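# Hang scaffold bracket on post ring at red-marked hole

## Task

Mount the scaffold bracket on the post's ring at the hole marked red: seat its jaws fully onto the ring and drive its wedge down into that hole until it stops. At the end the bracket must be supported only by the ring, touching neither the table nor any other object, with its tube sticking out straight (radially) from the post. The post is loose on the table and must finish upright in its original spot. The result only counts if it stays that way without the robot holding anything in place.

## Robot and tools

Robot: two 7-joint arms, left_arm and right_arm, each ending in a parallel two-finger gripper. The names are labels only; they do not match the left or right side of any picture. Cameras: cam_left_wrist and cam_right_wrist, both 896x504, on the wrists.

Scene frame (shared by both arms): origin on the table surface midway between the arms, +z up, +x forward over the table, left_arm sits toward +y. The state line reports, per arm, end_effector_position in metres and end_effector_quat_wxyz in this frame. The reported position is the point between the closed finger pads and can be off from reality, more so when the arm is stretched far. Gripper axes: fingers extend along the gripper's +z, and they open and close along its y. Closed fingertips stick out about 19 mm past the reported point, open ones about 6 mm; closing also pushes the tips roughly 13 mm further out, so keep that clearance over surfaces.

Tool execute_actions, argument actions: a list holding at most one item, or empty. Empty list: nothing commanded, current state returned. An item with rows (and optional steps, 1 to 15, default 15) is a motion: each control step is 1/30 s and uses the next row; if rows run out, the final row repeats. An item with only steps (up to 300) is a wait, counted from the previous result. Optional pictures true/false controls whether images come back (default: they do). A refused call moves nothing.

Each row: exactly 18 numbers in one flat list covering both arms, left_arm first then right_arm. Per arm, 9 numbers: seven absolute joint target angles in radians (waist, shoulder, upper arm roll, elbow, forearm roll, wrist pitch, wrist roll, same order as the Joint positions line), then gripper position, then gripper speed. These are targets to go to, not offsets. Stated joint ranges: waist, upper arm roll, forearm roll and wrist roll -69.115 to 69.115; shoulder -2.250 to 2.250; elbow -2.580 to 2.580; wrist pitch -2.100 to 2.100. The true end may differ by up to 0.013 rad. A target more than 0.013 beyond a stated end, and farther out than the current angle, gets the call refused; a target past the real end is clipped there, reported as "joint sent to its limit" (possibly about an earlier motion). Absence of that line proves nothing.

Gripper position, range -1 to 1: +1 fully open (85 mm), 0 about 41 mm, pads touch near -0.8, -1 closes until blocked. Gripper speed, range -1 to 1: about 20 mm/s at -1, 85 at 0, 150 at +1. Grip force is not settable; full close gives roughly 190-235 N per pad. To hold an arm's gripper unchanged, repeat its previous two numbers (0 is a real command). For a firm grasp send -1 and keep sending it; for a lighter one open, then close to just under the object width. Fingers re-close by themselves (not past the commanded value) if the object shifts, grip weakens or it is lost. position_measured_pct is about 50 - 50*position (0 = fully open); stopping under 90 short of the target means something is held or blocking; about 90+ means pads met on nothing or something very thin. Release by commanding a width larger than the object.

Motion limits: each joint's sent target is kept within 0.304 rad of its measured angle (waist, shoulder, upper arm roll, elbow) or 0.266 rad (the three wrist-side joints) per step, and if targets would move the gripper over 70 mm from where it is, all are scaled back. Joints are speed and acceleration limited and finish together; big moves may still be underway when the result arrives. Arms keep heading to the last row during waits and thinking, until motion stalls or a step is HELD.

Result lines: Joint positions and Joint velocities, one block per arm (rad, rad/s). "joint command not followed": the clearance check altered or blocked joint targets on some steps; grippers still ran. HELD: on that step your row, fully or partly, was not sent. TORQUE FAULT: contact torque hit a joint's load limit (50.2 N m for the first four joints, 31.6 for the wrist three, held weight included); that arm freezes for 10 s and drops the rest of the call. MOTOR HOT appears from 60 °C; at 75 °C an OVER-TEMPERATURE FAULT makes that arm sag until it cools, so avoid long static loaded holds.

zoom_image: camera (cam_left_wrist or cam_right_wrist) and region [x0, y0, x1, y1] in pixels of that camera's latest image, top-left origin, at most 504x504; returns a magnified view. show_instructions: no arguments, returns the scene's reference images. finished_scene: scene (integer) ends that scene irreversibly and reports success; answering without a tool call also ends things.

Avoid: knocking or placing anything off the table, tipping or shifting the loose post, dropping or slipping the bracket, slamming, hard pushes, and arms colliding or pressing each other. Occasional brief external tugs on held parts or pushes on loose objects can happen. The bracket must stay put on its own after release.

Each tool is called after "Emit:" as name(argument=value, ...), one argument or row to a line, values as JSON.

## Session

Emit:
show_instructions(
)

Emit:
execute_actions(
  actions=[],
)

Reference images for this scene: manual page 1, manual page 2, manual page 3, manual page 4, manual page 5.

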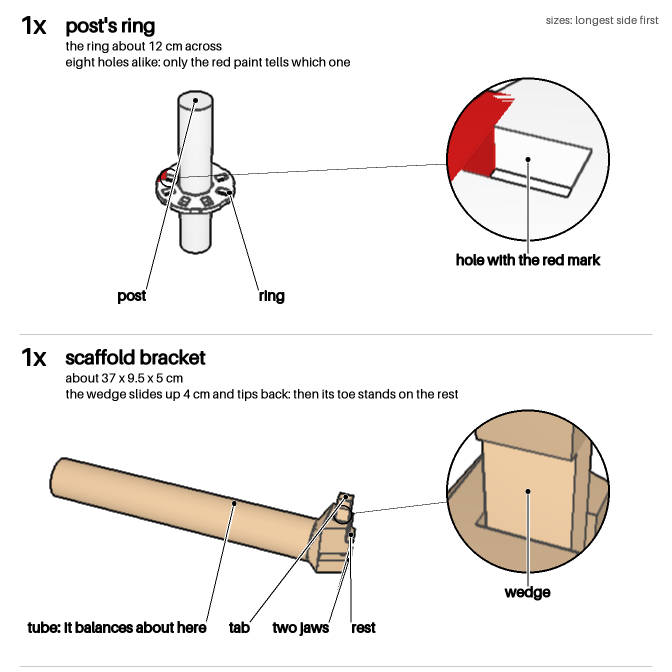

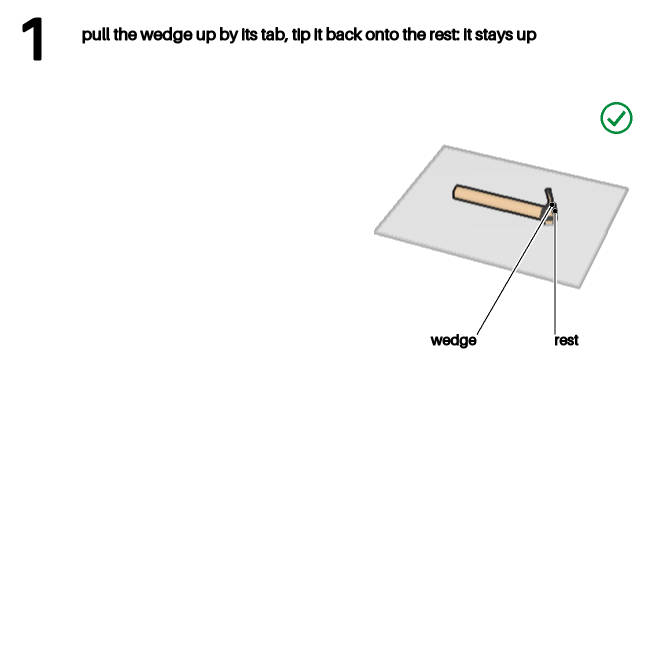

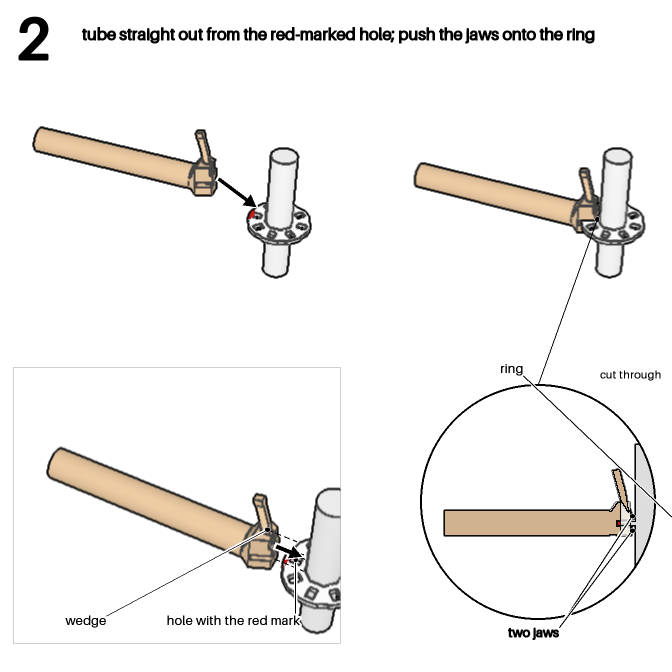

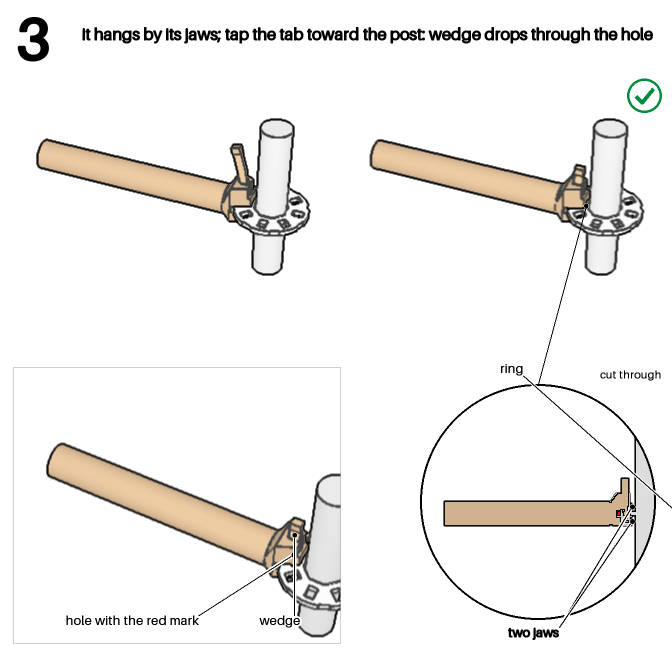

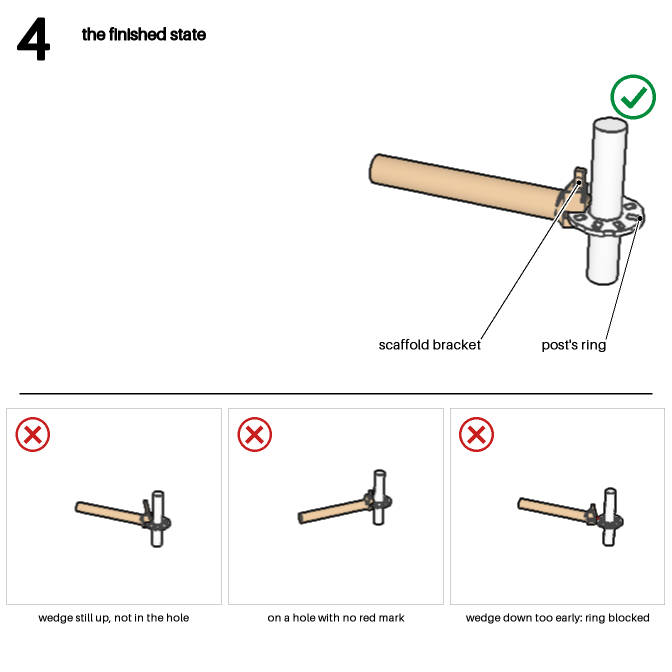

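Scene clock: 0.00 s of 7800.00 s.
left_arm: end_effector_position=(+0.6532, +0.3908, +0.3564) position_measured_pct=0.0 end_effector_quat_wxyz=(+0.171, +0.179, +0.716, +0.653) | right_arm: end_effector_position=(+0.1697, -0.8375, +0.1449) position_measured_pct=0.0 end_effector_quat_wxyz=(+0.608, -0.298, +0.702, +0.217)
Joint positions: left_arm=[ 0.697  0.787 -0.465  1.545 -1.466  1.063  2.298] | right_arm=[ 1.85   1.358 -0.74   1.081 -0.361  1.74   3.821]
Joint velocities: left_arm=[-0.     0.    -0.     0.001 -0.001 -0.001  0.   ] | right_arm=[ 0.002 -0.     0.     0.     0.     0.     0.001]

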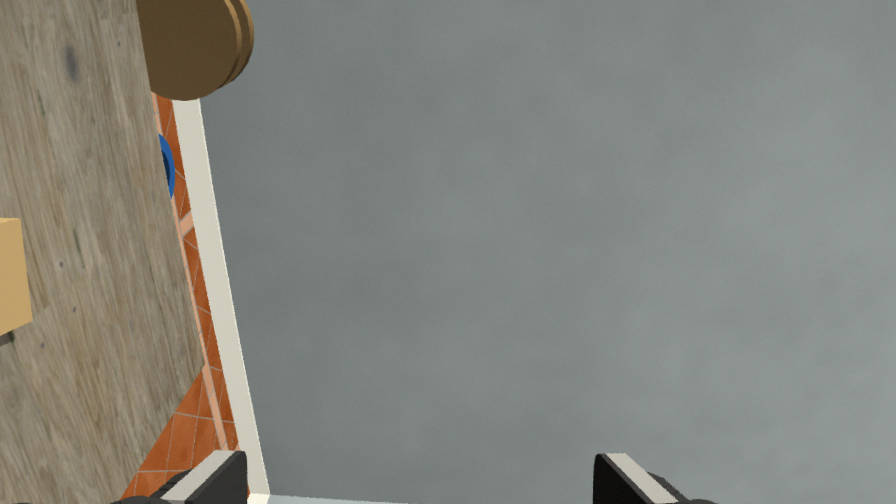

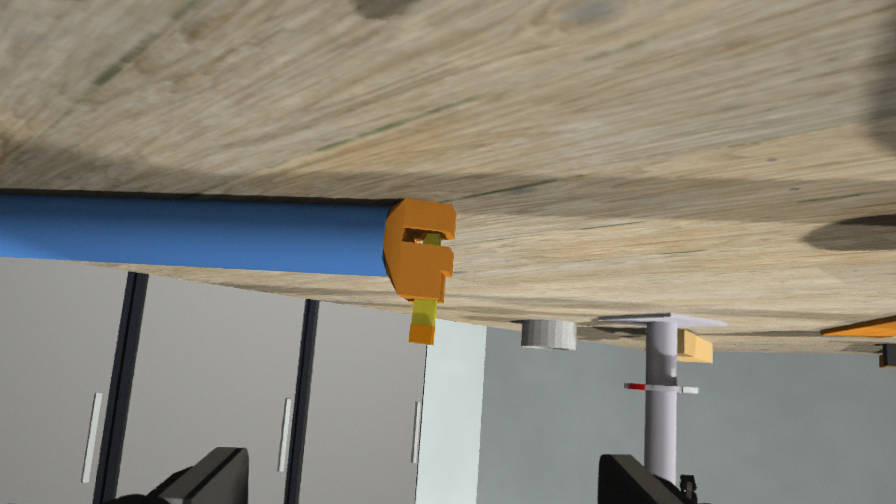

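Emit:
execute_actions(
  actions=[
    {"rows": [[0.3867,0.6720,0,0.7158,-1.2,1.3,3.3538,1,1, 1.6,0.635,-0.5,1.1353,-0.361,1.74,1.3688,1,1]], "steps": 15},
  ],
  pictures=false,
)

Emit:
execute_actions(
  actions=[
    {"rows": [[0.3867,0.6720,0,0.7158,0,1.7538,3.3538,1,1, 0.4396,0.6349,0,1.1353,0,1.3714,1.3688,1,1]], "steps": 15},
  ],
  pictures=false,
)

Emit:
execute_actions(
  actions=[
    {"steps": 45},
  ],
)

Scene clock: 36.17 s of 7800.00 s.
left_arm: end_effector_position=(+0.6788, +0.3942, +0.4322) position_measured_pct=0.0 end_effector_quat_wxyz=(+0.364, -0.218, +0.788, +0.447) | right_arm: end_effector_position=(+0.1951, -0.8306, +0.2324) position_measured_pct=0.0 end_effector_quat_wxyz=(+0.387, -0.261, +0.844, +0.265)
Joint positions: left_arm=[ 0.425  0.687 -0.08   1.119 -1.226  1.276  2.672] | right_arm=[ 1.632  0.944 -0.528  1.129 -0.361  1.74   3.461]
Joint velocities: left_arm=[-0.17  -0.068  0.484 -0.998  0.158  0.137  0.876] | right_arm=[-0.152 -0.962  0.149  0.031  0.001  0.    -0.848]
Steps of this call (steps 1 to 90: nothing new was sent; then 32.67 s passed at rest; steps 91 to 105: all 15 steps of this action). Readings (joint positions | what the end effector reports):
91: left_arm=[0.696 0.787 -0.463 1.544 -1.466 1.064 2.299] | right_arm=[1.849 1.356 -0.739 1.082 -0.361 1.740 3.820] | left_arm position_measured_pct=0.0 | right_arm position_measured_pct=0.0
92: left_arm=[0.689 0.784 -0.457 1.539 -1.461 1.067 2.303] | right_arm=[1.844 1.350 -0.734 1.083 -0.360 1.740 3.816] | left_arm position_measured_pct=0.0 | right_arm position_measured_pct=0.0
94: left_arm=[0.658 0.774 -0.431 1.511 -1.438 1.088 2.326] | right_arm=[1.819 1.320 -0.712 1.088 -0.360 1.740 3.793] | left_arm position_measured_pct=0.0 | right_arm position_measured_pct=0.0
98: left_arm=[0.539 0.731 -0.310 1.389 -1.337 1.178 2.433] | right_arm=[1.724 1.196 -0.622 1.109 -0.360 1.739 3.687] | left_arm position_measured_pct=0.0 | right_arm position_measured_pct=0.0
105: the state above

Scene clock: 36.67 s of 7800.00 s.
left_arm: end_effector_position=(+0.6085, +0.3358, +0.4419) position_measured_pct=0.0 end_effector_quat_wxyz=(+0.314, -0.647, +0.664, +0.204) | right_arm: end_effector_position=(+0.2066, -0.9220, +0.2419) position_measured_pct=0.0 end_effector_quat_wxyz=(+0.040, -0.108, +0.992, +0.049)
Joint positions: left_arm=[ 0.388  0.671 -0.003  0.735 -0.773  1.682  3.215] | right_arm=[ 1.159  0.654 -0.096  1.134 -0.047  1.425  2.95 ]
Joint velocities: left_arm=[-0.011  0.003  0.024 -0.157  1.216  0.559  0.975] | right_arm=[-1.162 -0.13   0.726  0.     0.373 -0.423 -1.063]
Steps of this call (steps 1 to 15: all 15 steps of this action). Readings (joint positions | what the end effector reports):
1: left_arm=[0.420 0.685 -0.065 1.085 -1.221 1.280 2.701] | right_arm=[1.627 0.910 -0.523 1.130 -0.360 1.740 3.433] | left_arm position_measured_pct=0.0 | right_arm position_measured_pct=0.0
2: left_arm=[0.415 0.683 -0.054 1.047 -1.214 1.287 2.734] | right_arm=[1.618 0.874 -0.515 1.131 -0.356 1.737 3.401] | left_arm position_measured_pct=0.0 | right_arm position_measured_pct=0.0
4: left_arm=[0.407 0.680 -0.038 0.971 -1.187 1.314 2.801] | right_arm=[1.584 0.810 -0.487 1.130 -0.337 1.720 3.337] | left_arm position_measured_pct=0.0 | right_arm position_measured_pct=0.0
8: left_arm=[0.395 0.674 -0.018 0.838 -1.057 1.444 2.940] | right_arm=[1.452 0.721 -0.361 1.133 -0.233 1.620 3.208] | left_arm position_measured_pct=0.0 | right_arm position_measured_pct=0.0
15: the state above

Scene clock: 38.17 s of 7800.00 s.
left_arm: end_effector_position=(+0.5601, +0.1250, +0.3600) position_measured_pct=0.0 end_effector_quat_wxyz=(-0.000, -0.707, +0.708, +0.000) | right_arm: end_effector_position=(+0.4699, -0.7202, +0.2500) position_measured_pct=0.0 end_effector_quat_wxyz=(-0.000, +0.307, +0.952, +0.000)
Joint positions: left_arm=[ 0.387  0.672 -0.     0.716  0.     1.754  3.354] | right_arm=[ 0.44   0.635 -0.     1.135 -0.     1.371  1.46 ]
Joint velocities: left_arm=[ 0.    -0.    -0.     0.     0.     0.001  0.   ] | right_arm=[-0.004  0.     0.     0.     0.    -0.001 -1.171]
Steps of this call (steps 1 to 45: the robot went on to your last target). Readings (joint positions | what the end effector reports):
1: left_arm=[0.388 0.671 -0.002 0.731 -0.732 1.699 3.245] | right_arm=[1.122 0.650 -0.075 1.134 -0.036 1.412 2.916] | left_arm position_measured_pct=0.0 | right_arm position_measured_pct=0.0
2: left_arm=[0.387 0.671 -0.002 0.727 -0.691 1.712 3.269] | right_arm=[1.088 0.648 -0.059 1.134 -0.028 1.403 2.885] | left_arm position_measured_pct=0.0 | right_arm position_measured_pct=0.0
4: left_arm=[0.387 0.671 -0.001 0.722 -0.610 1.729 3.304] | right_arm=[1.027 0.644 -0.039 1.134 -0.019 1.392 2.830] | left_arm position_measured_pct=0.0 | right_arm position_measured_pct=0.0
8: left_arm=[0.387 0.672 -0.000 0.718 -0.447 1.746 3.337] | right_arm=[0.919 0.641 -0.024 1.135 -0.011 1.384 2.733] | left_arm position_measured_pct=0.0 | right_arm position_measured_pct=0.0
45: the state above

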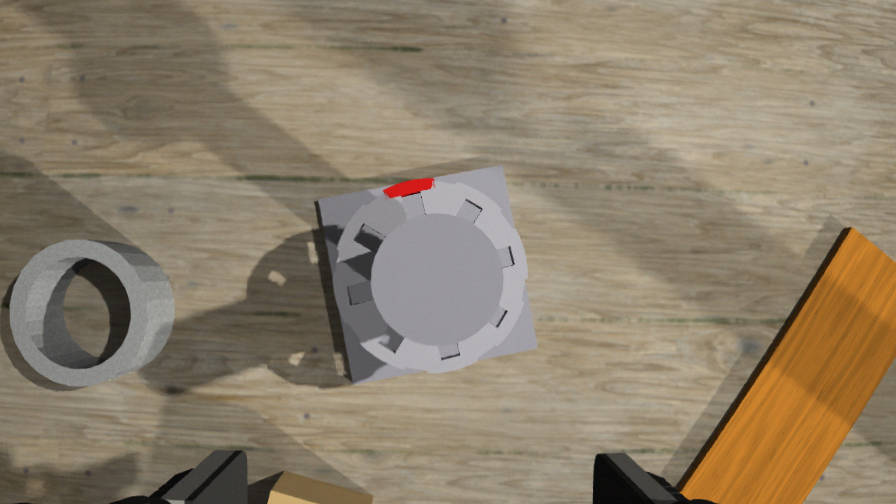

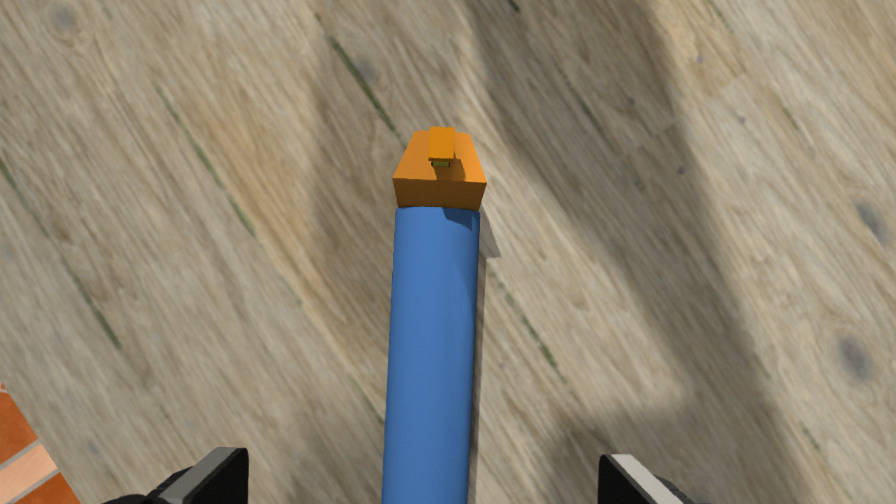

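Emit:
zoom_image(
  camera="cam_left_wrist",
  region=[310, 155, 550, 395],
)

Emit:
execute_actions(
  actions=[],
)

Region (310, 155, 550, 395) of cam_left_wrist's 896x504 image, scaled by 2.100.

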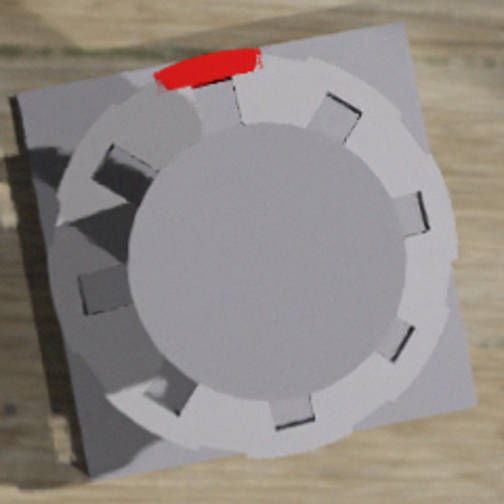

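Scene clock: 42.37 s of 7800.00 s.
left_arm: end_effector_position=(+0.5601, +0.1250, +0.3600) position_measured_pct=0.0 end_effector_quat_wxyz=(-0.000, -0.707, +0.708, +0.000) | right_arm: end_effector_position=(+0.4700, -0.7201, +0.2500) position_measured_pct=0.0 end_effector_quat_wxyz=(-0.000, +0.350, +0.937, +0.000)
Joint positions: left_arm=[ 0.387  0.672 -0.     0.716  0.     1.754  3.354] | right_arm=[0.44  0.635 0.    1.135 0.    1.371 1.369]
Joint velocities: left_arm=[ 0. -0.  0.  0.  0.  0.  0.] | right_arm=[-0.     0.    -0.     0.001  0.     0.001  0.001]
Steps of this call (steps 1 to 30: the robot went on to your last target; steps 31 to 90: nothing new was sent; then 1.20 s passed at rest). Readings (joint positions | what the end effector reports):
1: left_arm=[0.387 0.672 0.000 0.716 0.000 1.754 3.354] | right_arm=[0.440 0.635 -0.000 1.135 -0.000 1.371 1.424] | left_arm position_measured_pct=0.0 | right_arm position_measured_pct=0.0
2: left_arm=[0.387 0.672 0.000 0.716 0.000 1.754 3.354] | right_arm=[0.440 0.635 -0.000 1.135 -0.000 1.371 1.397] | left_arm position_measured_pct=0.0 | right_arm position_measured_pct=0.0
4: left_arm=[0.387 0.672 0.000 0.716 0.000 1.754 3.354] | right_arm=[0.440 0.635 -0.000 1.135 -0.000 1.371 1.372] | left_arm position_measured_pct=0.0 | right_arm position_measured_pct=0.0
8: left_arm=[0.387 0.672 0.000 0.716 0.000 1.754 3.354] | right_arm=[0.440 0.635 -0.000 1.135 -0.000 1.371 1.369] | left_arm position_measured_pct=0.0 | right_arm position_measured_pct=0.0
90: the state above
All arms were judged still, so your last target was given up. Only a new action makes them travel on or press farther. Fingers that are still opening or closing keep moving.

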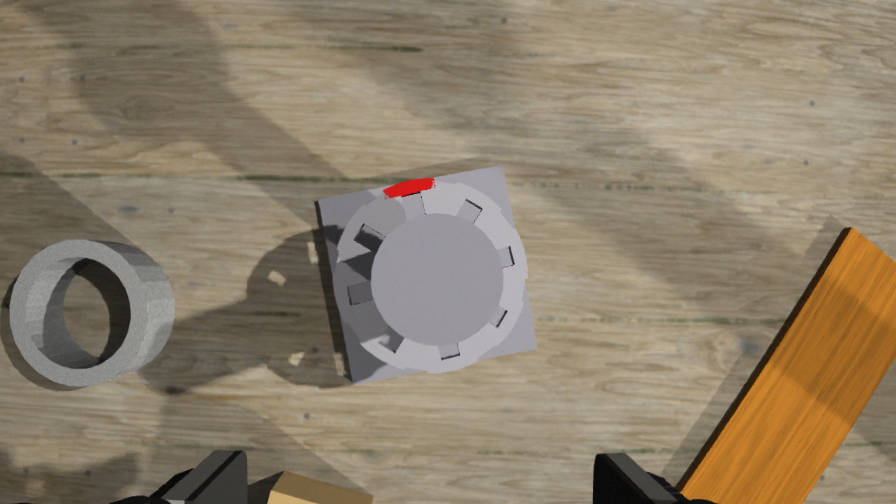

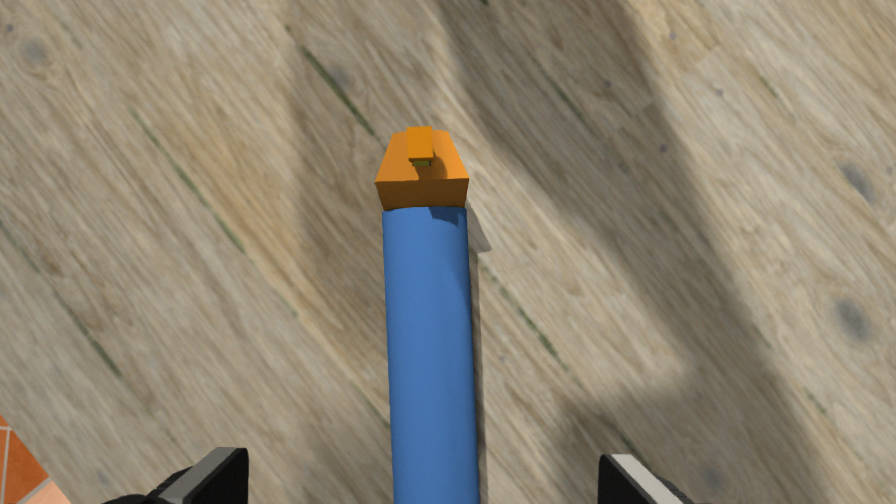

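Emit:
execute_actions(
  actions=[
    {"rows": [[0.3867,0.6720,0,0.7158,0,1.7538,0.8647,1,1, 0.4352,0.8571,0,1.2074,0,1.0771,1.4220,1,1]], "steps": 15},
  ],
  pictures=false,
)

Emit:
execute_actions(
  actions=[
    {"steps": 8},
  ],
)

Scene clock: 70.20 s of 7800.00 s.
left_arm: end_effector_position=(+0.5601, +0.1250, +0.3600) position_measured_pct=0.0 end_effector_quat_wxyz=(-0.000, -0.507, +0.862, +0.000) | right_arm: end_effector_position=(+0.5034, -0.7359, +0.1034) position_measured_pct=0.0 end_effector_quat_wxyz=(+0.001, +0.323, +0.946, -0.000)
Joint positions: left_arm=[0.387 0.672 0.    0.716 0.    1.754 2.848] | right_arm=[ 0.435  0.851 -0.     1.207 -0.     1.082  1.421]
Joint velocities: left_arm=[ 0.    -0.    -0.    -0.     0.    -0.001 -1.216] | right_arm=[-0.003  0.083 -0.     0.033 -0.    -0.121  0.021]
Steps of this call (steps 1 to 90: nothing new was sent; then 24.33 s passed at rest; steps 91 to 105: all 15 steps of this action). Readings (joint positions | what the end effector reports):
91: left_arm=[0.387 0.672 -0.000 0.716 -0.000 1.754 3.352] | right_arm=[0.440 0.636 0.000 1.135 -0.000 1.371 1.369] | left_arm position_measured_pct=0.0 | right_arm position_measured_pct=0.0
92: left_arm=[0.387 0.672 -0.000 0.716 -0.000 1.754 3.343] | right_arm=[0.439 0.642 0.000 1.136 0.000 1.365 1.370] | left_arm position_measured_pct=0.0 | right_arm position_measured_pct=0.0
94: left_arm=[0.387 0.672 -0.000 0.716 -0.000 1.754 3.292] | right_arm=[0.439 0.670 0.000 1.144 0.000 1.333 1.376] | left_arm position_measured_pct=0.0 | right_arm position_measured_pct=0.0
98: left_arm=[0.387 0.672 0.000 0.716 0.000 1.754 3.132] | right_arm=[0.437 0.753 0.000 1.172 0.000 1.222 1.397] | left_arm position_measured_pct=0.0 | right_arm position_measured_pct=0.0
105: the state above

Scene clock: 70.47 s of 7800.00 s.
left_arm: end_effector_position=(+0.5601, +0.1250, +0.3600) position_measured_pct=0.0 end_effector_quat_wxyz=(-0.000, -0.361, +0.933, +0.000) | right_arm: end_effector_position=(+0.5038, -0.7362, +0.1002) position_measured_pct=0.0 end_effector_quat_wxyz=(+0.000, +0.323, +0.946, -0.000)
Joint positions: left_arm=[0.387 0.672 0.    0.716 0.    1.754 2.523] | right_arm=[ 0.435  0.857 -0.     1.207  0.     1.077  1.422]
Joint velocities: left_arm=[ 0.     0.001  0.    -0.001 -0.     0.    -1.216] | right_arm=[ 0.001  0.004 -0.    -0.    -0.    -0.     0.001]
Steps of this call (steps 1 to 8: the robot went on to your last target). Readings (joint positions | what the end effector reports):
1: left_arm=[0.387 0.672 0.000 0.716 0.000 1.754 2.807] | right_arm=[0.435 0.853 -0.000 1.208 -0.000 1.079 1.422] | left_arm position_measured_pct=0.0 | right_arm position_measured_pct=0.0
2: left_arm=[0.387 0.672 0.000 0.716 0.000 1.754 2.767] | right_arm=[0.435 0.854 -0.000 1.208 -0.000 1.078 1.422] | left_arm position_measured_pct=0.0 | right_arm position_measured_pct=0.0
4: left_arm=[0.387 0.672 0.000 0.716 0.000 1.754 2.685] | right_arm=[0.435 0.856 -0.000 1.208 0.000 1.077 1.422] | left_arm position_measured_pct=0.0 | right_arm position_measured_pct=0.0
8: the state above

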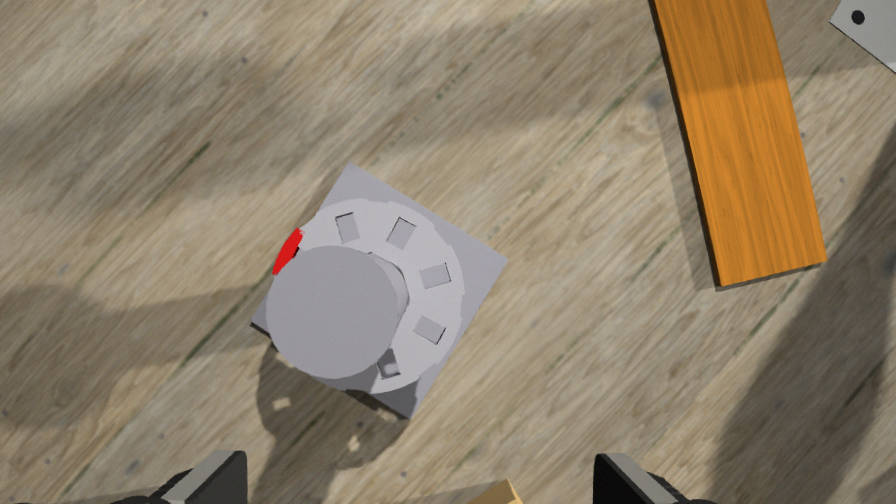

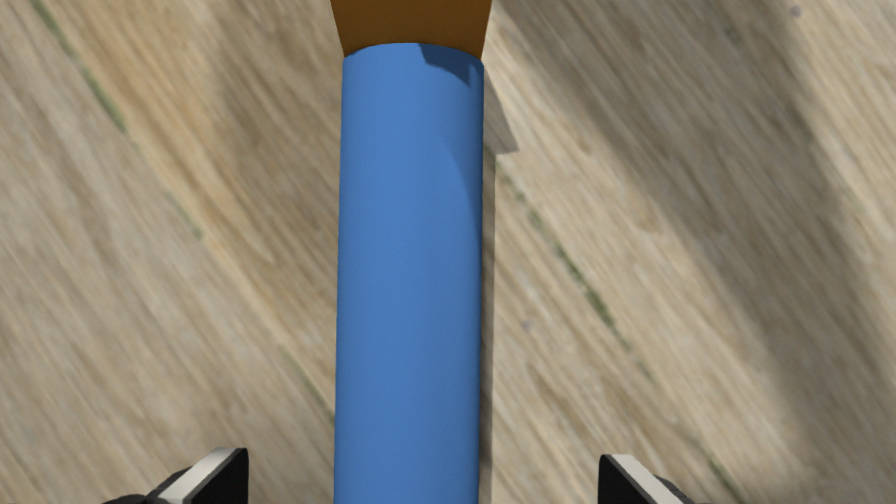

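Emit:
execute_actions(
  actions=[
    {"rows": [[0.3867,0.6720,0,0.7158,0,1.7538,0.8647,1,1, 0.4427,0.9538,0,1.2619,0,0.9259,1.4295,1,1]], "steps": 15},
  ],
)

Scene clock: 75.10 s of 7800.00 s.
left_arm: end_effector_position=(+0.5601, +0.1250, +0.3600) position_measured_pct=0.0 end_effector_quat_wxyz=(-0.000, +0.444, +0.896, -0.000) | right_arm: end_effector_position=(+0.5011, -0.7397, +0.0283) position_measured_pct=0.0 end_effector_quat_wxyz=(+0.000, +0.323, +0.946, -0.000)
Joint positions: left_arm=[ 0.387  0.672 -0.     0.716  0.     1.754  0.865] | right_arm=[0.443 0.953 0.    1.262 0.    0.926 1.429]
Joint velocities: left_arm=[ 0.     0.001  0.     0.    -0.    -0.001 -0.   ] | right_arm=[ 0.001  0.006  0.     0.    -0.    -0.001  0.   ]
Steps of this call (steps 1 to 60: the robot went on to your last target; steps 61 to 120: nothing new was sent; then 0.13 s passed at rest; steps 121 to 135: all 15 steps of this action). Readings (joint positions | what the end effector reports):
121: left_arm=[0.387 0.672 0.000 0.716 0.000 1.754 0.865] | right_arm=[0.435 0.858 -0.000 1.208 -0.000 1.076 1.422] | left_arm position_measured_pct=0.0 | right_arm position_measured_pct=0.0
122: left_arm=[0.387 0.672 0.000 0.716 0.000 1.754 0.865] | right_arm=[0.436 0.864 -0.000 1.210 -0.000 1.068 1.422] | left_arm position_measured_pct=0.0 | right_arm position_measured_pct=0.0
124: left_arm=[0.387 0.672 0.000 0.716 0.000 1.754 0.865] | right_arm=[0.438 0.892 -0.000 1.224 -0.000 1.027 1.424] | left_arm position_measured_pct=0.0 | right_arm position_measured_pct=0.0
128: left_arm=[0.387 0.672 -0.000 0.716 0.000 1.754 0.865] | right_arm=[0.442 0.947 0.000 1.259 0.000 0.936 1.429] | left_arm position_measured_pct=0.0 | right_arm position_measured_pct=0.0
135: the state above

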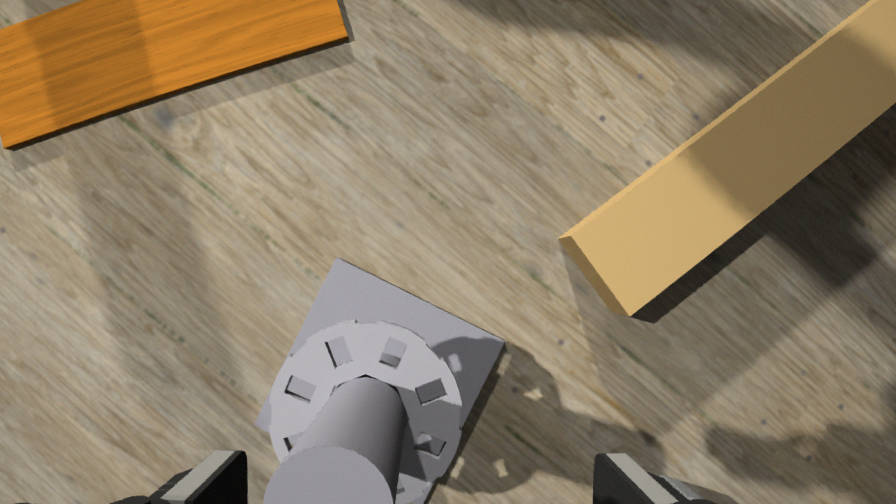

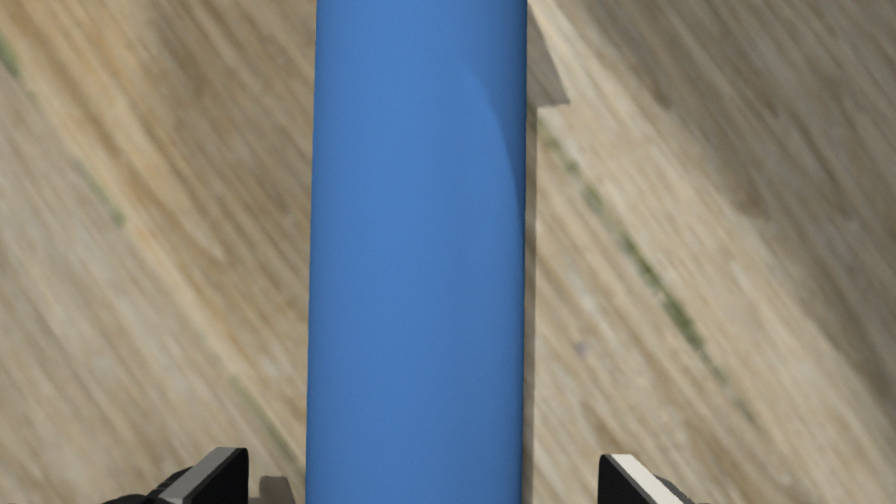

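Emit:
execute_actions(
  actions=[
    {"rows": [[0.3867,0.6720,0,0.7158,0,1.7538,0.8647,1,1, 0.4427,0.9538,0,1.2619,0,0.9259,1.4295,-1,0.3]], "steps": 15},
  ],
  pictures=false,
)

Emit:
execute_actions(
  actions=[
    {"rows": [[0.3867,0.6720,0,0.7158,0,1.7538,0.8647,1,1, 0.4427,0.9538,0,1.2619,0,0.9259,1.4295,-1,0.3],[0.3867,0.6720,0,0.7158,0,1.7538,0.8647,1,1, 0.4427,0.9538,0,1.2619,0,0.9259,1.4295,-1,0.3],[0.3867,0.6720,0,0.7158,0,1.7538,0.8647,1,1, 0.4427,0.9538,0,1.2619,0,0.9259,1.4295,-1,0.3],[0.3867,0.6720,0,0.7158,0,1.7538,0.8647,1,1, 0.4427,0.9400,0,1.2560,0,0.9456,1.4295,-1,0.3],[0.3867,0.6720,0,0.7158,0,1.7538,0.8647,1,1, 0.4427,0.9250,0,1.2490,0,0.9676,1.4295,-1,0.3],[0.3867,0.6720,0,0.7158,0,1.7538,0.8647,1,1, 0.4427,0.9100,0,1.2420,0,0.9896,1.4295,-1,0.3],[0.3867,0.6720,0,0.7158,0,1.7538,0.8647,1,1, 0.4427,0.8950,0,1.2350,0,1.0116,1.4295,-1,0.3],[0.3867,0.6720,0,0.7158,0,1.7538,0.8647,1,1, 0.4427,0.8810,0,1.2285,0,1.0321,1.4295,-1,0.3]], "steps": 15},
  ],
)

Scene clock: 92.27 s of 7800.00 s.
left_arm: end_effector_position=(+0.5601, +0.1250, +0.3600) position_measured_pct=0.0 end_effector_quat_wxyz=(-0.000, +0.444, +0.896, -0.000) | right_arm: end_effector_position=(+0.5005, -0.7408, +0.0289) position_measured_pct=42.9 end_effector_quat_wxyz=(+0.000, +0.323, +0.946, -0.001)
Joint positions: left_arm=[ 0.387  0.672 -0.     0.716  0.     1.754  0.865] | right_arm=[0.443 0.952 0.001 1.262 0.001 0.927 1.43 ]
Joint velocities: left_arm=[ 0.    -0.001  0.     0.     0.    -0.001 -0.   ] | right_arm=[-0.     0.    -0.001  0.002  0.001 -0.006  0.   ]
Steps of this call (steps 1 to 15: the robot went on to your last target; steps 16 to 90: nothing new was sent; then 13.67 s passed at rest; steps 91 to 105: all 15 steps of this action). Readings (joint positions | what the end effector reports):
91: left_arm=[0.387 0.672 0.000 0.716 0.000 1.754 0.865] | right_arm=[0.443 0.954 0.000 1.262 0.000 0.926 1.430] | left_arm position_measured_pct=0.0 | right_arm position_measured_pct=0.0
92: left_arm=[0.387 0.672 0.000 0.716 0.000 1.754 0.865] | right_arm=[0.443 0.954 0.000 1.262 0.000 0.926 1.430] | left_arm position_measured_pct=0.0 | right_arm position_measured_pct=0.8
94: left_arm=[0.387 0.672 0.000 0.716 0.000 1.754 0.865] | right_arm=[0.443 0.954 0.000 1.262 0.000 0.926 1.430] | left_arm position_measured_pct=0.0 | right_arm position_measured_pct=6.0
98: left_arm=[0.387 0.672 0.000 0.716 0.000 1.754 0.865] | right_arm=[0.443 0.954 0.000 1.262 0.000 0.926 1.429] | left_arm position_measured_pct=0.0 | right_arm position_measured_pct=19.8
105: the state above

Scene clock: 92.77 s of 7800.00 s.
left_arm: end_effector_position=(+0.5601, +0.1250, +0.3600) position_measured_pct=0.0 end_effector_quat_wxyz=(-0.000, +0.444, +0.896, -0.000) | right_arm: end_effector_position=(+0.5016, -0.7401, +0.0796) position_measured_pct=43.3 end_effector_quat_wxyz=(+0.001, +0.323, +0.946, -0.000)
Joint positions: left_arm=[0.387 0.672 0.    0.716 0.    1.754 0.865] | right_arm=[0.443 0.882 0.    1.228 0.    1.031 1.429]
Joint velocities: left_arm=[-0.     0.001  0.     0.001  0.001  0.     0.001] | right_arm=[ 0.001 -0.023 -0.     0.002  0.001  0.016 -0.001]
Steps of this call (steps 1 to 15: all 15 steps of this action). Readings (joint positions | what the end effector reports):
1: left_arm=[0.387 0.672 0.000 0.716 0.000 1.754 0.865] | right_arm=[0.443 0.952 0.001 1.262 0.001 0.927 1.430] | left_arm position_measured_pct=0.0 | right_arm position_measured_pct=43.3
2: left_arm=[0.387 0.672 -0.000 0.716 0.000 1.754 0.865] | right_arm=[0.443 0.952 0.001 1.262 0.001 0.927 1.430] | left_arm position_measured_pct=0.0 | right_arm position_measured_pct=43.3
4: left_arm=[0.387 0.672 0.000 0.716 0.000 1.754 0.865] | right_arm=[0.443 0.951 0.001 1.262 0.001 0.927 1.430] | left_arm position_measured_pct=0.0 | right_arm position_measured_pct=43.3
8: left_arm=[0.387 0.672 0.000 0.716 0.000 1.754 0.865] | right_arm=[0.443 0.929 -0.000 1.252 -0.000 0.972 1.429] | left_arm position_measured_pct=0.0 | right_arm position_measured_pct=43.3
15: the state above

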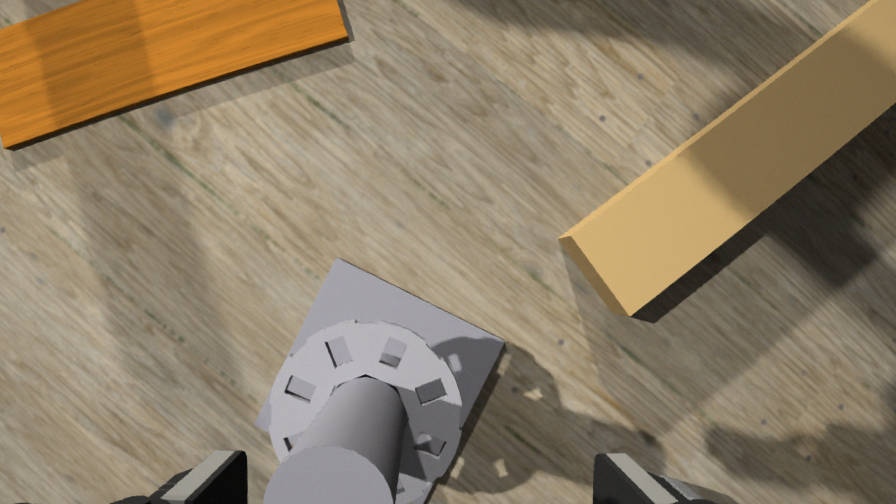

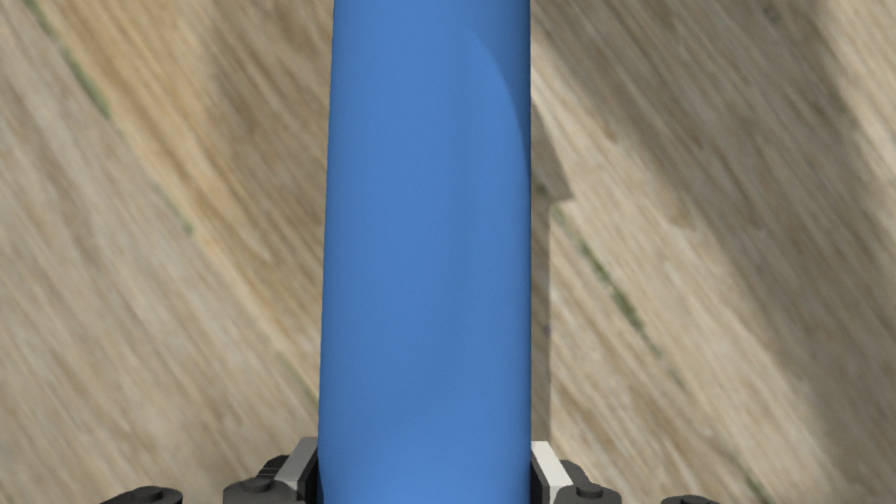

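Emit:
execute_actions(
  actions=[
    {"rows": [[0.3867,0.6720,0,0.7158,0,1.7538,0.8647,1,1, -0.4423,0.8317,0,1.3369,0,0.9730,-0.1065,-1,0.3]], "steps": 15},
  ],
  pictures=false,
)

Emit:
execute_actions(
  actions=[
    {"steps": 36},
  ],
)

Scene clock: 97.67 s of 7800.00 s.
left_arm: end_effector_position=(+0.5601, +0.1250, +0.3600) position_measured_pct=0.0 end_effector_quat_wxyz=(-0.000, +0.444, +0.896, -0.000) | right_arm: end_effector_position=(+0.5550, -0.5816, +0.0803) position_measured_pct=43.3 end_effector_quat_wxyz=(+0.001, +0.305, +0.952, -0.001)
Joint positions: left_arm=[0.387 0.672 0.    0.716 0.    1.754 0.865] | right_arm=[0.155 0.848 0.002 1.299 0.001 0.992 1.18 ]
Joint velocities: left_arm=[-0.    -0.     0.     0.    -0.    -0.002  0.   ] | right_arm=[-0.691 -0.043 -0.008  0.096 -0.004 -0.054 -0.603]
Steps of this call (steps 1 to 15: the robot went on to your last target; steps 16 to 90: nothing new was sent; then 1.40 s passed at rest; steps 91 to 105: all 15 steps of this action). Readings (joint positions | what the end effector reports):
91: left_arm=[0.387 0.672 -0.000 0.716 0.000 1.754 0.865] | right_arm=[0.441 0.881 0.000 1.229 0.000 1.032 1.429] | left_arm position_measured_pct=0.0 | right_arm position_measured_pct=43.3
92: left_arm=[0.387 0.672 -0.000 0.716 0.000 1.754 0.865] | right_arm=[0.435 0.880 0.003 1.231 0.002 1.031 1.425] | left_arm position_measured_pct=0.0 | right_arm position_measured_pct=43.3
94: left_arm=[0.387 0.672 -0.000 0.716 0.000 1.754 0.865] | right_arm=[0.408 0.875 0.007 1.241 0.005 1.025 1.402] | left_arm position_measured_pct=0.0 | right_arm position_measured_pct=43.3
98: left_arm=[0.387 0.672 0.000 0.716 0.000 1.754 0.865] | right_arm=[0.317 0.862 0.002 1.268 0.001 1.009 1.321] | left_arm position_measured_pct=0.0 | right_arm position_measured_pct=43.3
105: the state above

Scene clock: 98.87 s of 7800.00 s.
left_arm: end_effector_position=(+0.5601, +0.1250, +0.3600) position_measured_pct=0.0 end_effector_quat_wxyz=(-0.000, +0.444, +0.896, -0.000) | right_arm: end_effector_position=(+0.5381, -0.2431, +0.0800) position_measured_pct=43.3 end_effector_quat_wxyz=(-0.000, +0.528, +0.849, +0.000)
Joint positions: left_arm=[0.387 0.672 0.    0.716 0.    1.754 0.865] | right_arm=[-0.44   0.832 -0.     1.337 -0.     0.973  0.091]
Joint velocities: left_arm=[ 0.    -0.    -0.    -0.    -0.001  0.001 -0.   ] | right_arm=[-0.02  -0.001  0.002  0.001  0.     0.001 -1.217]
Steps of this call (steps 1 to 36: the robot went on to your last target). Readings (joint positions | what the end effector reports):
1: left_arm=[0.387 0.672 -0.000 0.716 0.000 1.754 0.865] | right_arm=[0.132 0.847 0.002 1.303 0.001 0.990 1.160] | left_arm position_measured_pct=0.0 | right_arm position_measured_pct=43.3
2: left_arm=[0.387 0.672 0.000 0.716 0.000 1.754 0.865] | right_arm=[0.109 0.846 0.001 1.305 0.001 0.989 1.140] | left_arm position_measured_pct=0.0 | right_arm position_measured_pct=43.3
4: left_arm=[0.387 0.672 -0.000 0.716 0.000 1.754 0.865] | right_arm=[0.063 0.843 0.001 1.310 0.001 0.986 1.099] | left_arm position_measured_pct=0.0 | right_arm position_measured_pct=43.3
8: left_arm=[0.387 0.672 -0.000 0.716 0.000 1.754 0.865] | right_arm=[-0.030 0.840 0.001 1.318 0.000 0.982 1.017] | left_arm position_measured_pct=0.0 | right_arm position_measured_pct=43.3
36: the state above

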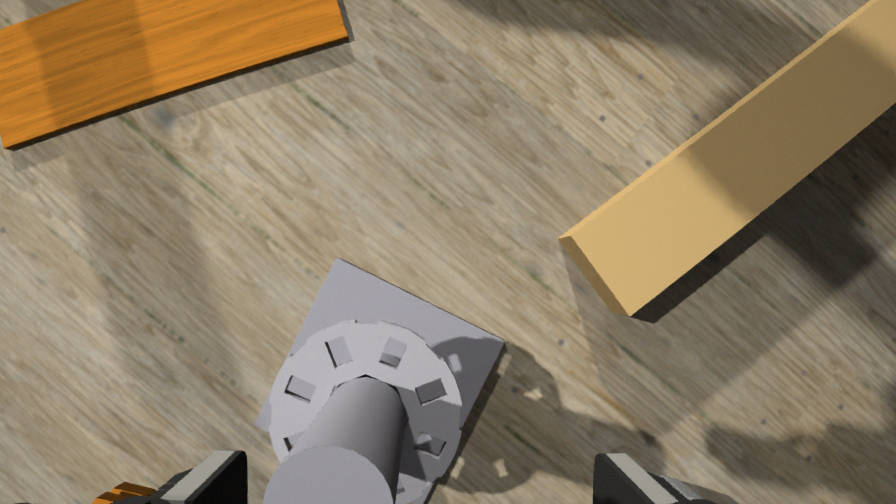

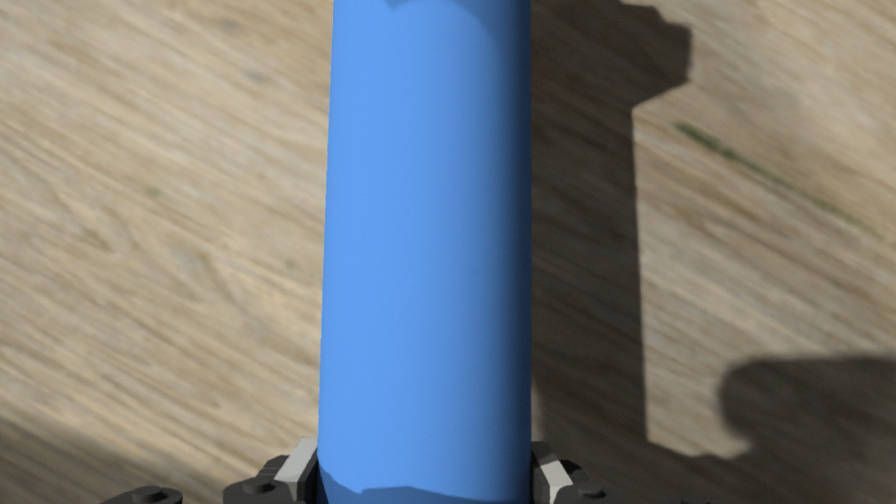

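Emit:
execute_actions(
  actions=[
    {"rows": [[0.7774,0.6720,0,0.7158,0,1.7538,0.8647,-0.25,1, -0.4423,0.8317,0,1.3369,0,0.9730,-0.1065,-1,0.3],[0.7774,0.6720,0,0.7158,0,1.7538,0.8647,-0.25,1, -0.4423,0.8450,0,1.3430,0,0.9536,-0.1065,-1,0.3],[0.7774,0.6720,0,0.7158,0,1.7538,0.8647,-0.25,1, -0.4423,0.8580,0,1.3485,0,0.9351,-0.1065,-1,0.3],[0.7774,0.6720,0,0.7158,0,1.7538,0.8647,-0.25,1, -0.4423,0.8680,0,1.3530,0,0.9206,-0.1065,-1,0.3],[0.7774,0.6720,0,0.7158,0,1.7538,0.8647,-0.25,1, -0.4423,0.8760,0,1.3562,0,0.9094,-0.1065,-1,0.3],[0.7774,0.6720,0,0.7158,0,1.7538,0.8647,-0.25,1, -0.4423,0.8820,0,1.3588,0,0.9008,-0.1065,-1,0.3],[0.7774,0.6720,0,0.7158,0,1.7538,0.8647,-0.25,1, -0.4423,0.8860,0,1.3605,0,0.8951,-0.1065,-1,0.3],[0.7774,0.6720,0,0.7158,0,1.7538,0.8647,-0.25,1, -0.4423,0.8900,0,1.3621,0,0.8895,-0.1065,-1,0.3],[0.7774,0.6720,0,0.7158,0,1.7538,0.8647,-0.25,1, -0.4423,0.8940,0,1.3637,0,0.8839,-0.1065,-1,0.3],[0.7774,0.6720,0,0.7158,0,1.7538,0.8647,-0.25,1, -0.4423,0.8980,0,1.3653,0,0.8783,-0.1065,-1,0.3],[0.7774,0.6720,0,0.7158,0,1.7538,0.8647,-0.25,1, -0.4423,0.9020,0,1.3668,0,0.8728,-0.1065,-1,0.3],[0.7774,0.6720,0,0.7158,0,1.7538,0.8647,-0.25,1, -0.4423,0.9060,0,1.3683,0,0.8673,-0.1065,-1,0.3],[0.7774,0.6720,0,0.7158,0,1.7538,0.8647,-0.25,1, -0.4423,0.9086,0,1.3693,0,0.8637,-0.1065,-1,0.3]], "steps": 15},
  ],
  pictures=false,
)

Emit:
execute_actions(
  actions=[
    {"rows": [[0.7774,0.8187,0,0.9473,0,1.3756,0.8647,-0.25,1, -0.4423,0.9086,0,1.3693,0,0.8637,-0.1065,-1,0.3]], "steps": 15},
  ],
  pictures=false,
)

Emit:
execute_actions(
  actions=[
    {"steps": 10},
  ],
)

Scene clock: 114.43 s of 7800.00 s.
left_arm: end_effector_position=(+0.4942, -0.0293, +0.3597) position_measured_pct=60.3 end_effector_quat_wxyz=(-0.000, +0.570, +0.821, +0.000) | right_arm: end_effector_position=(+0.5392, -0.2410, +0.0328) position_measured_pct=43.3 end_effector_quat_wxyz=(+0.001, +0.609, +0.793, +0.003)
Joint positions: left_arm=[ 0.682  0.673 -0.     0.716 -0.     1.754  0.865] | right_arm=[-0.442  0.901 -0.001  1.367 -0.001  0.868 -0.106]
Joint velocities: left_arm=[ 0.692 -0.     0.005  0.     0.003  0.    -0.   ] | right_arm=[ 0.002  0.048 -0.001  0.022  0.001 -0.084 -0.001]
Steps of this call (steps 1 to 30: the robot went on to your last target; steps 31 to 90: nothing new was sent; then 12.07 s passed at rest; steps 91 to 105: all 15 steps of this action). Readings (joint positions | what the end effector reports):
91: left_arm=[0.388 0.672 -0.000 0.716 -0.000 1.754 0.865] | right_arm=[-0.442 0.832 0.000 1.337 -0.000 0.973 -0.107] | left_arm position_measured_pct=0.0 | right_arm position_measured_pct=43.3
92: left_arm=[0.395 0.672 -0.001 0.716 -0.001 1.754 0.865] | right_arm=[-0.442 0.833 0.000 1.337 -0.000 0.972 -0.106] | left_arm position_measured_pct=1.2 | right_arm position_measured_pct=43.3
94: left_arm=[0.424 0.672 -0.003 0.716 -0.002 1.754 0.865] | right_arm=[-0.442 0.843 0.000 1.341 -0.000 0.956 -0.106] | left_arm position_measured_pct=8.3 | right_arm position_measured_pct=43.3
98: left_arm=[0.519 0.672 -0.001 0.716 -0.000 1.754 0.865] | right_arm=[-0.442 0.874 0.000 1.355 0.000 0.912 -0.107] | left_arm position_measured_pct=28.6 | right_arm position_measured_pct=43.3
105: the state above

Scene clock: 114.93 s of 7800.00 s.
left_arm: end_effector_position=(+0.4993, -0.0978, +0.2066) position_measured_pct=62.3 end_effector_quat_wxyz=(-0.002, +0.608, +0.794, -0.000) | right_arm: end_effector_position=(+0.5386, -0.2417, +0.0289) position_measured_pct=43.3 end_effector_quat_wxyz=(+0.000, +0.609, +0.793, +0.001)
Joint positions: left_arm=[0.774 0.813 0.    0.938 0.    1.394 0.865] | right_arm=[-0.442  0.907 -0.     1.369 -0.001  0.863 -0.107]
Joint velocities: left_arm=[ 0.045  0.132 -0.     0.215 -0.001 -0.414 -0.   ] | right_arm=[ 0.001  0.     0.     0.001 -0.     0.     0.   ]
Steps of this call (steps 1 to 15: all 15 steps of this action). Readings (joint positions | what the end effector reports):
1: left_arm=[0.703 0.673 -0.000 0.716 0.000 1.753 0.865] | right_arm=[-0.442 0.903 -0.001 1.368 -0.001 0.866 -0.106] | left_arm position_measured_pct=61.1 | right_arm position_measured_pct=43.3
2: left_arm=[0.720 0.676 0.001 0.719 0.001 1.748 0.865] | right_arm=[-0.442 0.904 -0.001 1.368 -0.001 0.865 -0.106] | left_arm position_measured_pct=61.9 | right_arm position_measured_pct=43.3
4: left_arm=[0.737 0.690 0.003 0.741 0.002 1.721 0.865] | right_arm=[-0.442 0.906 -0.000 1.368 -0.001 0.864 -0.107] | left_arm position_measured_pct=62.3 | right_arm position_measured_pct=43.3
8: left_arm=[0.747 0.742 0.000 0.824 0.000 1.610 0.865] | right_arm=[-0.442 0.907 -0.000 1.368 -0.001 0.863 -0.107] | left_arm position_measured_pct=62.3 | right_arm position_measured_pct=43.3
15: the state above

Scene clock: 115.27 s of 7800.00 s.
left_arm: end_effector_position=(+0.4999, -0.0999, +0.2000) position_measured_pct=62.3 end_effector_quat_wxyz=(+0.000, +0.609, +0.793, -0.000) | right_arm: end_effector_position=(+0.5386, -0.2417, +0.0289) position_measured_pct=43.3 end_effector_quat_wxyz=(+0.000, +0.609, +0.793, +0.001)
Joint positions: left_arm=[0.777 0.819 0.    0.947 0.    1.376 0.865] | right_arm=[-0.442  0.907 -0.     1.369 -0.001  0.863 -0.107]
Joint velocities: left_arm=[ 0.001  0.001 -0.     0.001 -0.001 -0.001  0.001] | right_arm=[ 0.001 -0.     0.     0.001 -0.     0.001 -0.001]
Steps of this call (steps 1 to 10: the robot went on to your last target). Readings (joint positions | what the end effector reports):
1: left_arm=[0.775 0.816 0.000 0.943 0.000 1.384 0.865] | right_arm=[-0.442 0.907 -0.000 1.369 -0.001 0.863 -0.107] | left_arm position_measured_pct=62.3 | right_arm position_measured_pct=43.3
2: left_arm=[0.776 0.817 0.000 0.945 0.000 1.380 0.865] | right_arm=[-0.442 0.907 -0.000 1.369 -0.001 0.863 -0.107] | left_arm position_measured_pct=62.3 | right_arm position_measured_pct=43.3
4: left_arm=[0.777 0.818 0.000 0.947 0.000 1.377 0.865] | right_arm=[-0.442 0.907 -0.000 1.369 -0.001 0.863 -0.107] | left_arm position_measured_pct=62.3 | right_arm position_measured_pct=43.3
8: left_arm=[0.777 0.819 0.000 0.947 0.000 1.376 0.865] | right_arm=[-0.442 0.907 -0.000 1.369 -0.001 0.863 -0.107] | left_arm position_measured_pct=62.3 | right_arm position_measured_pct=43.3
10: the state above

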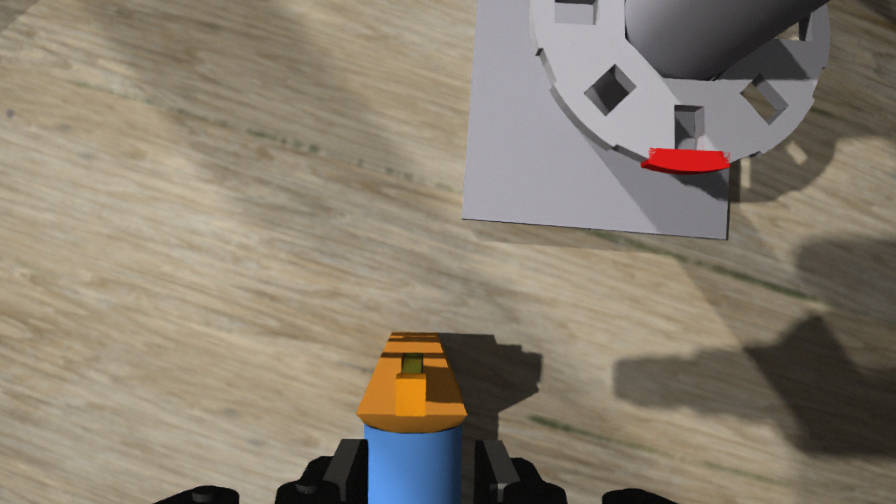

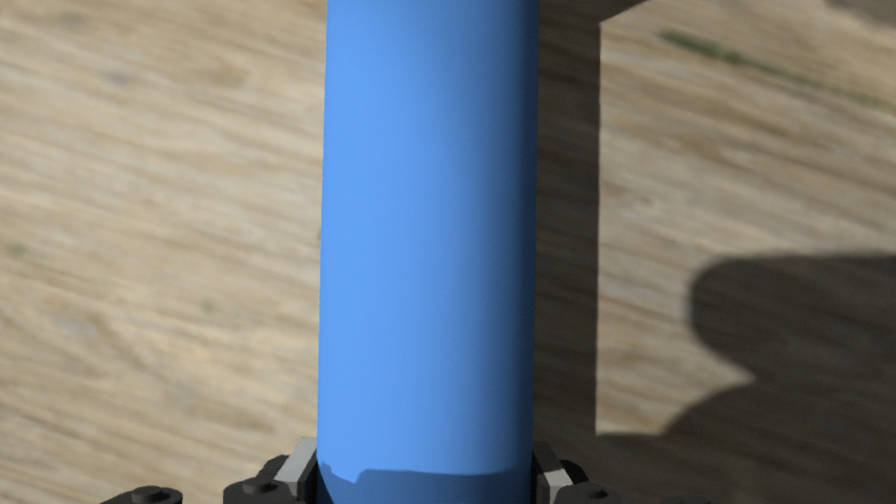

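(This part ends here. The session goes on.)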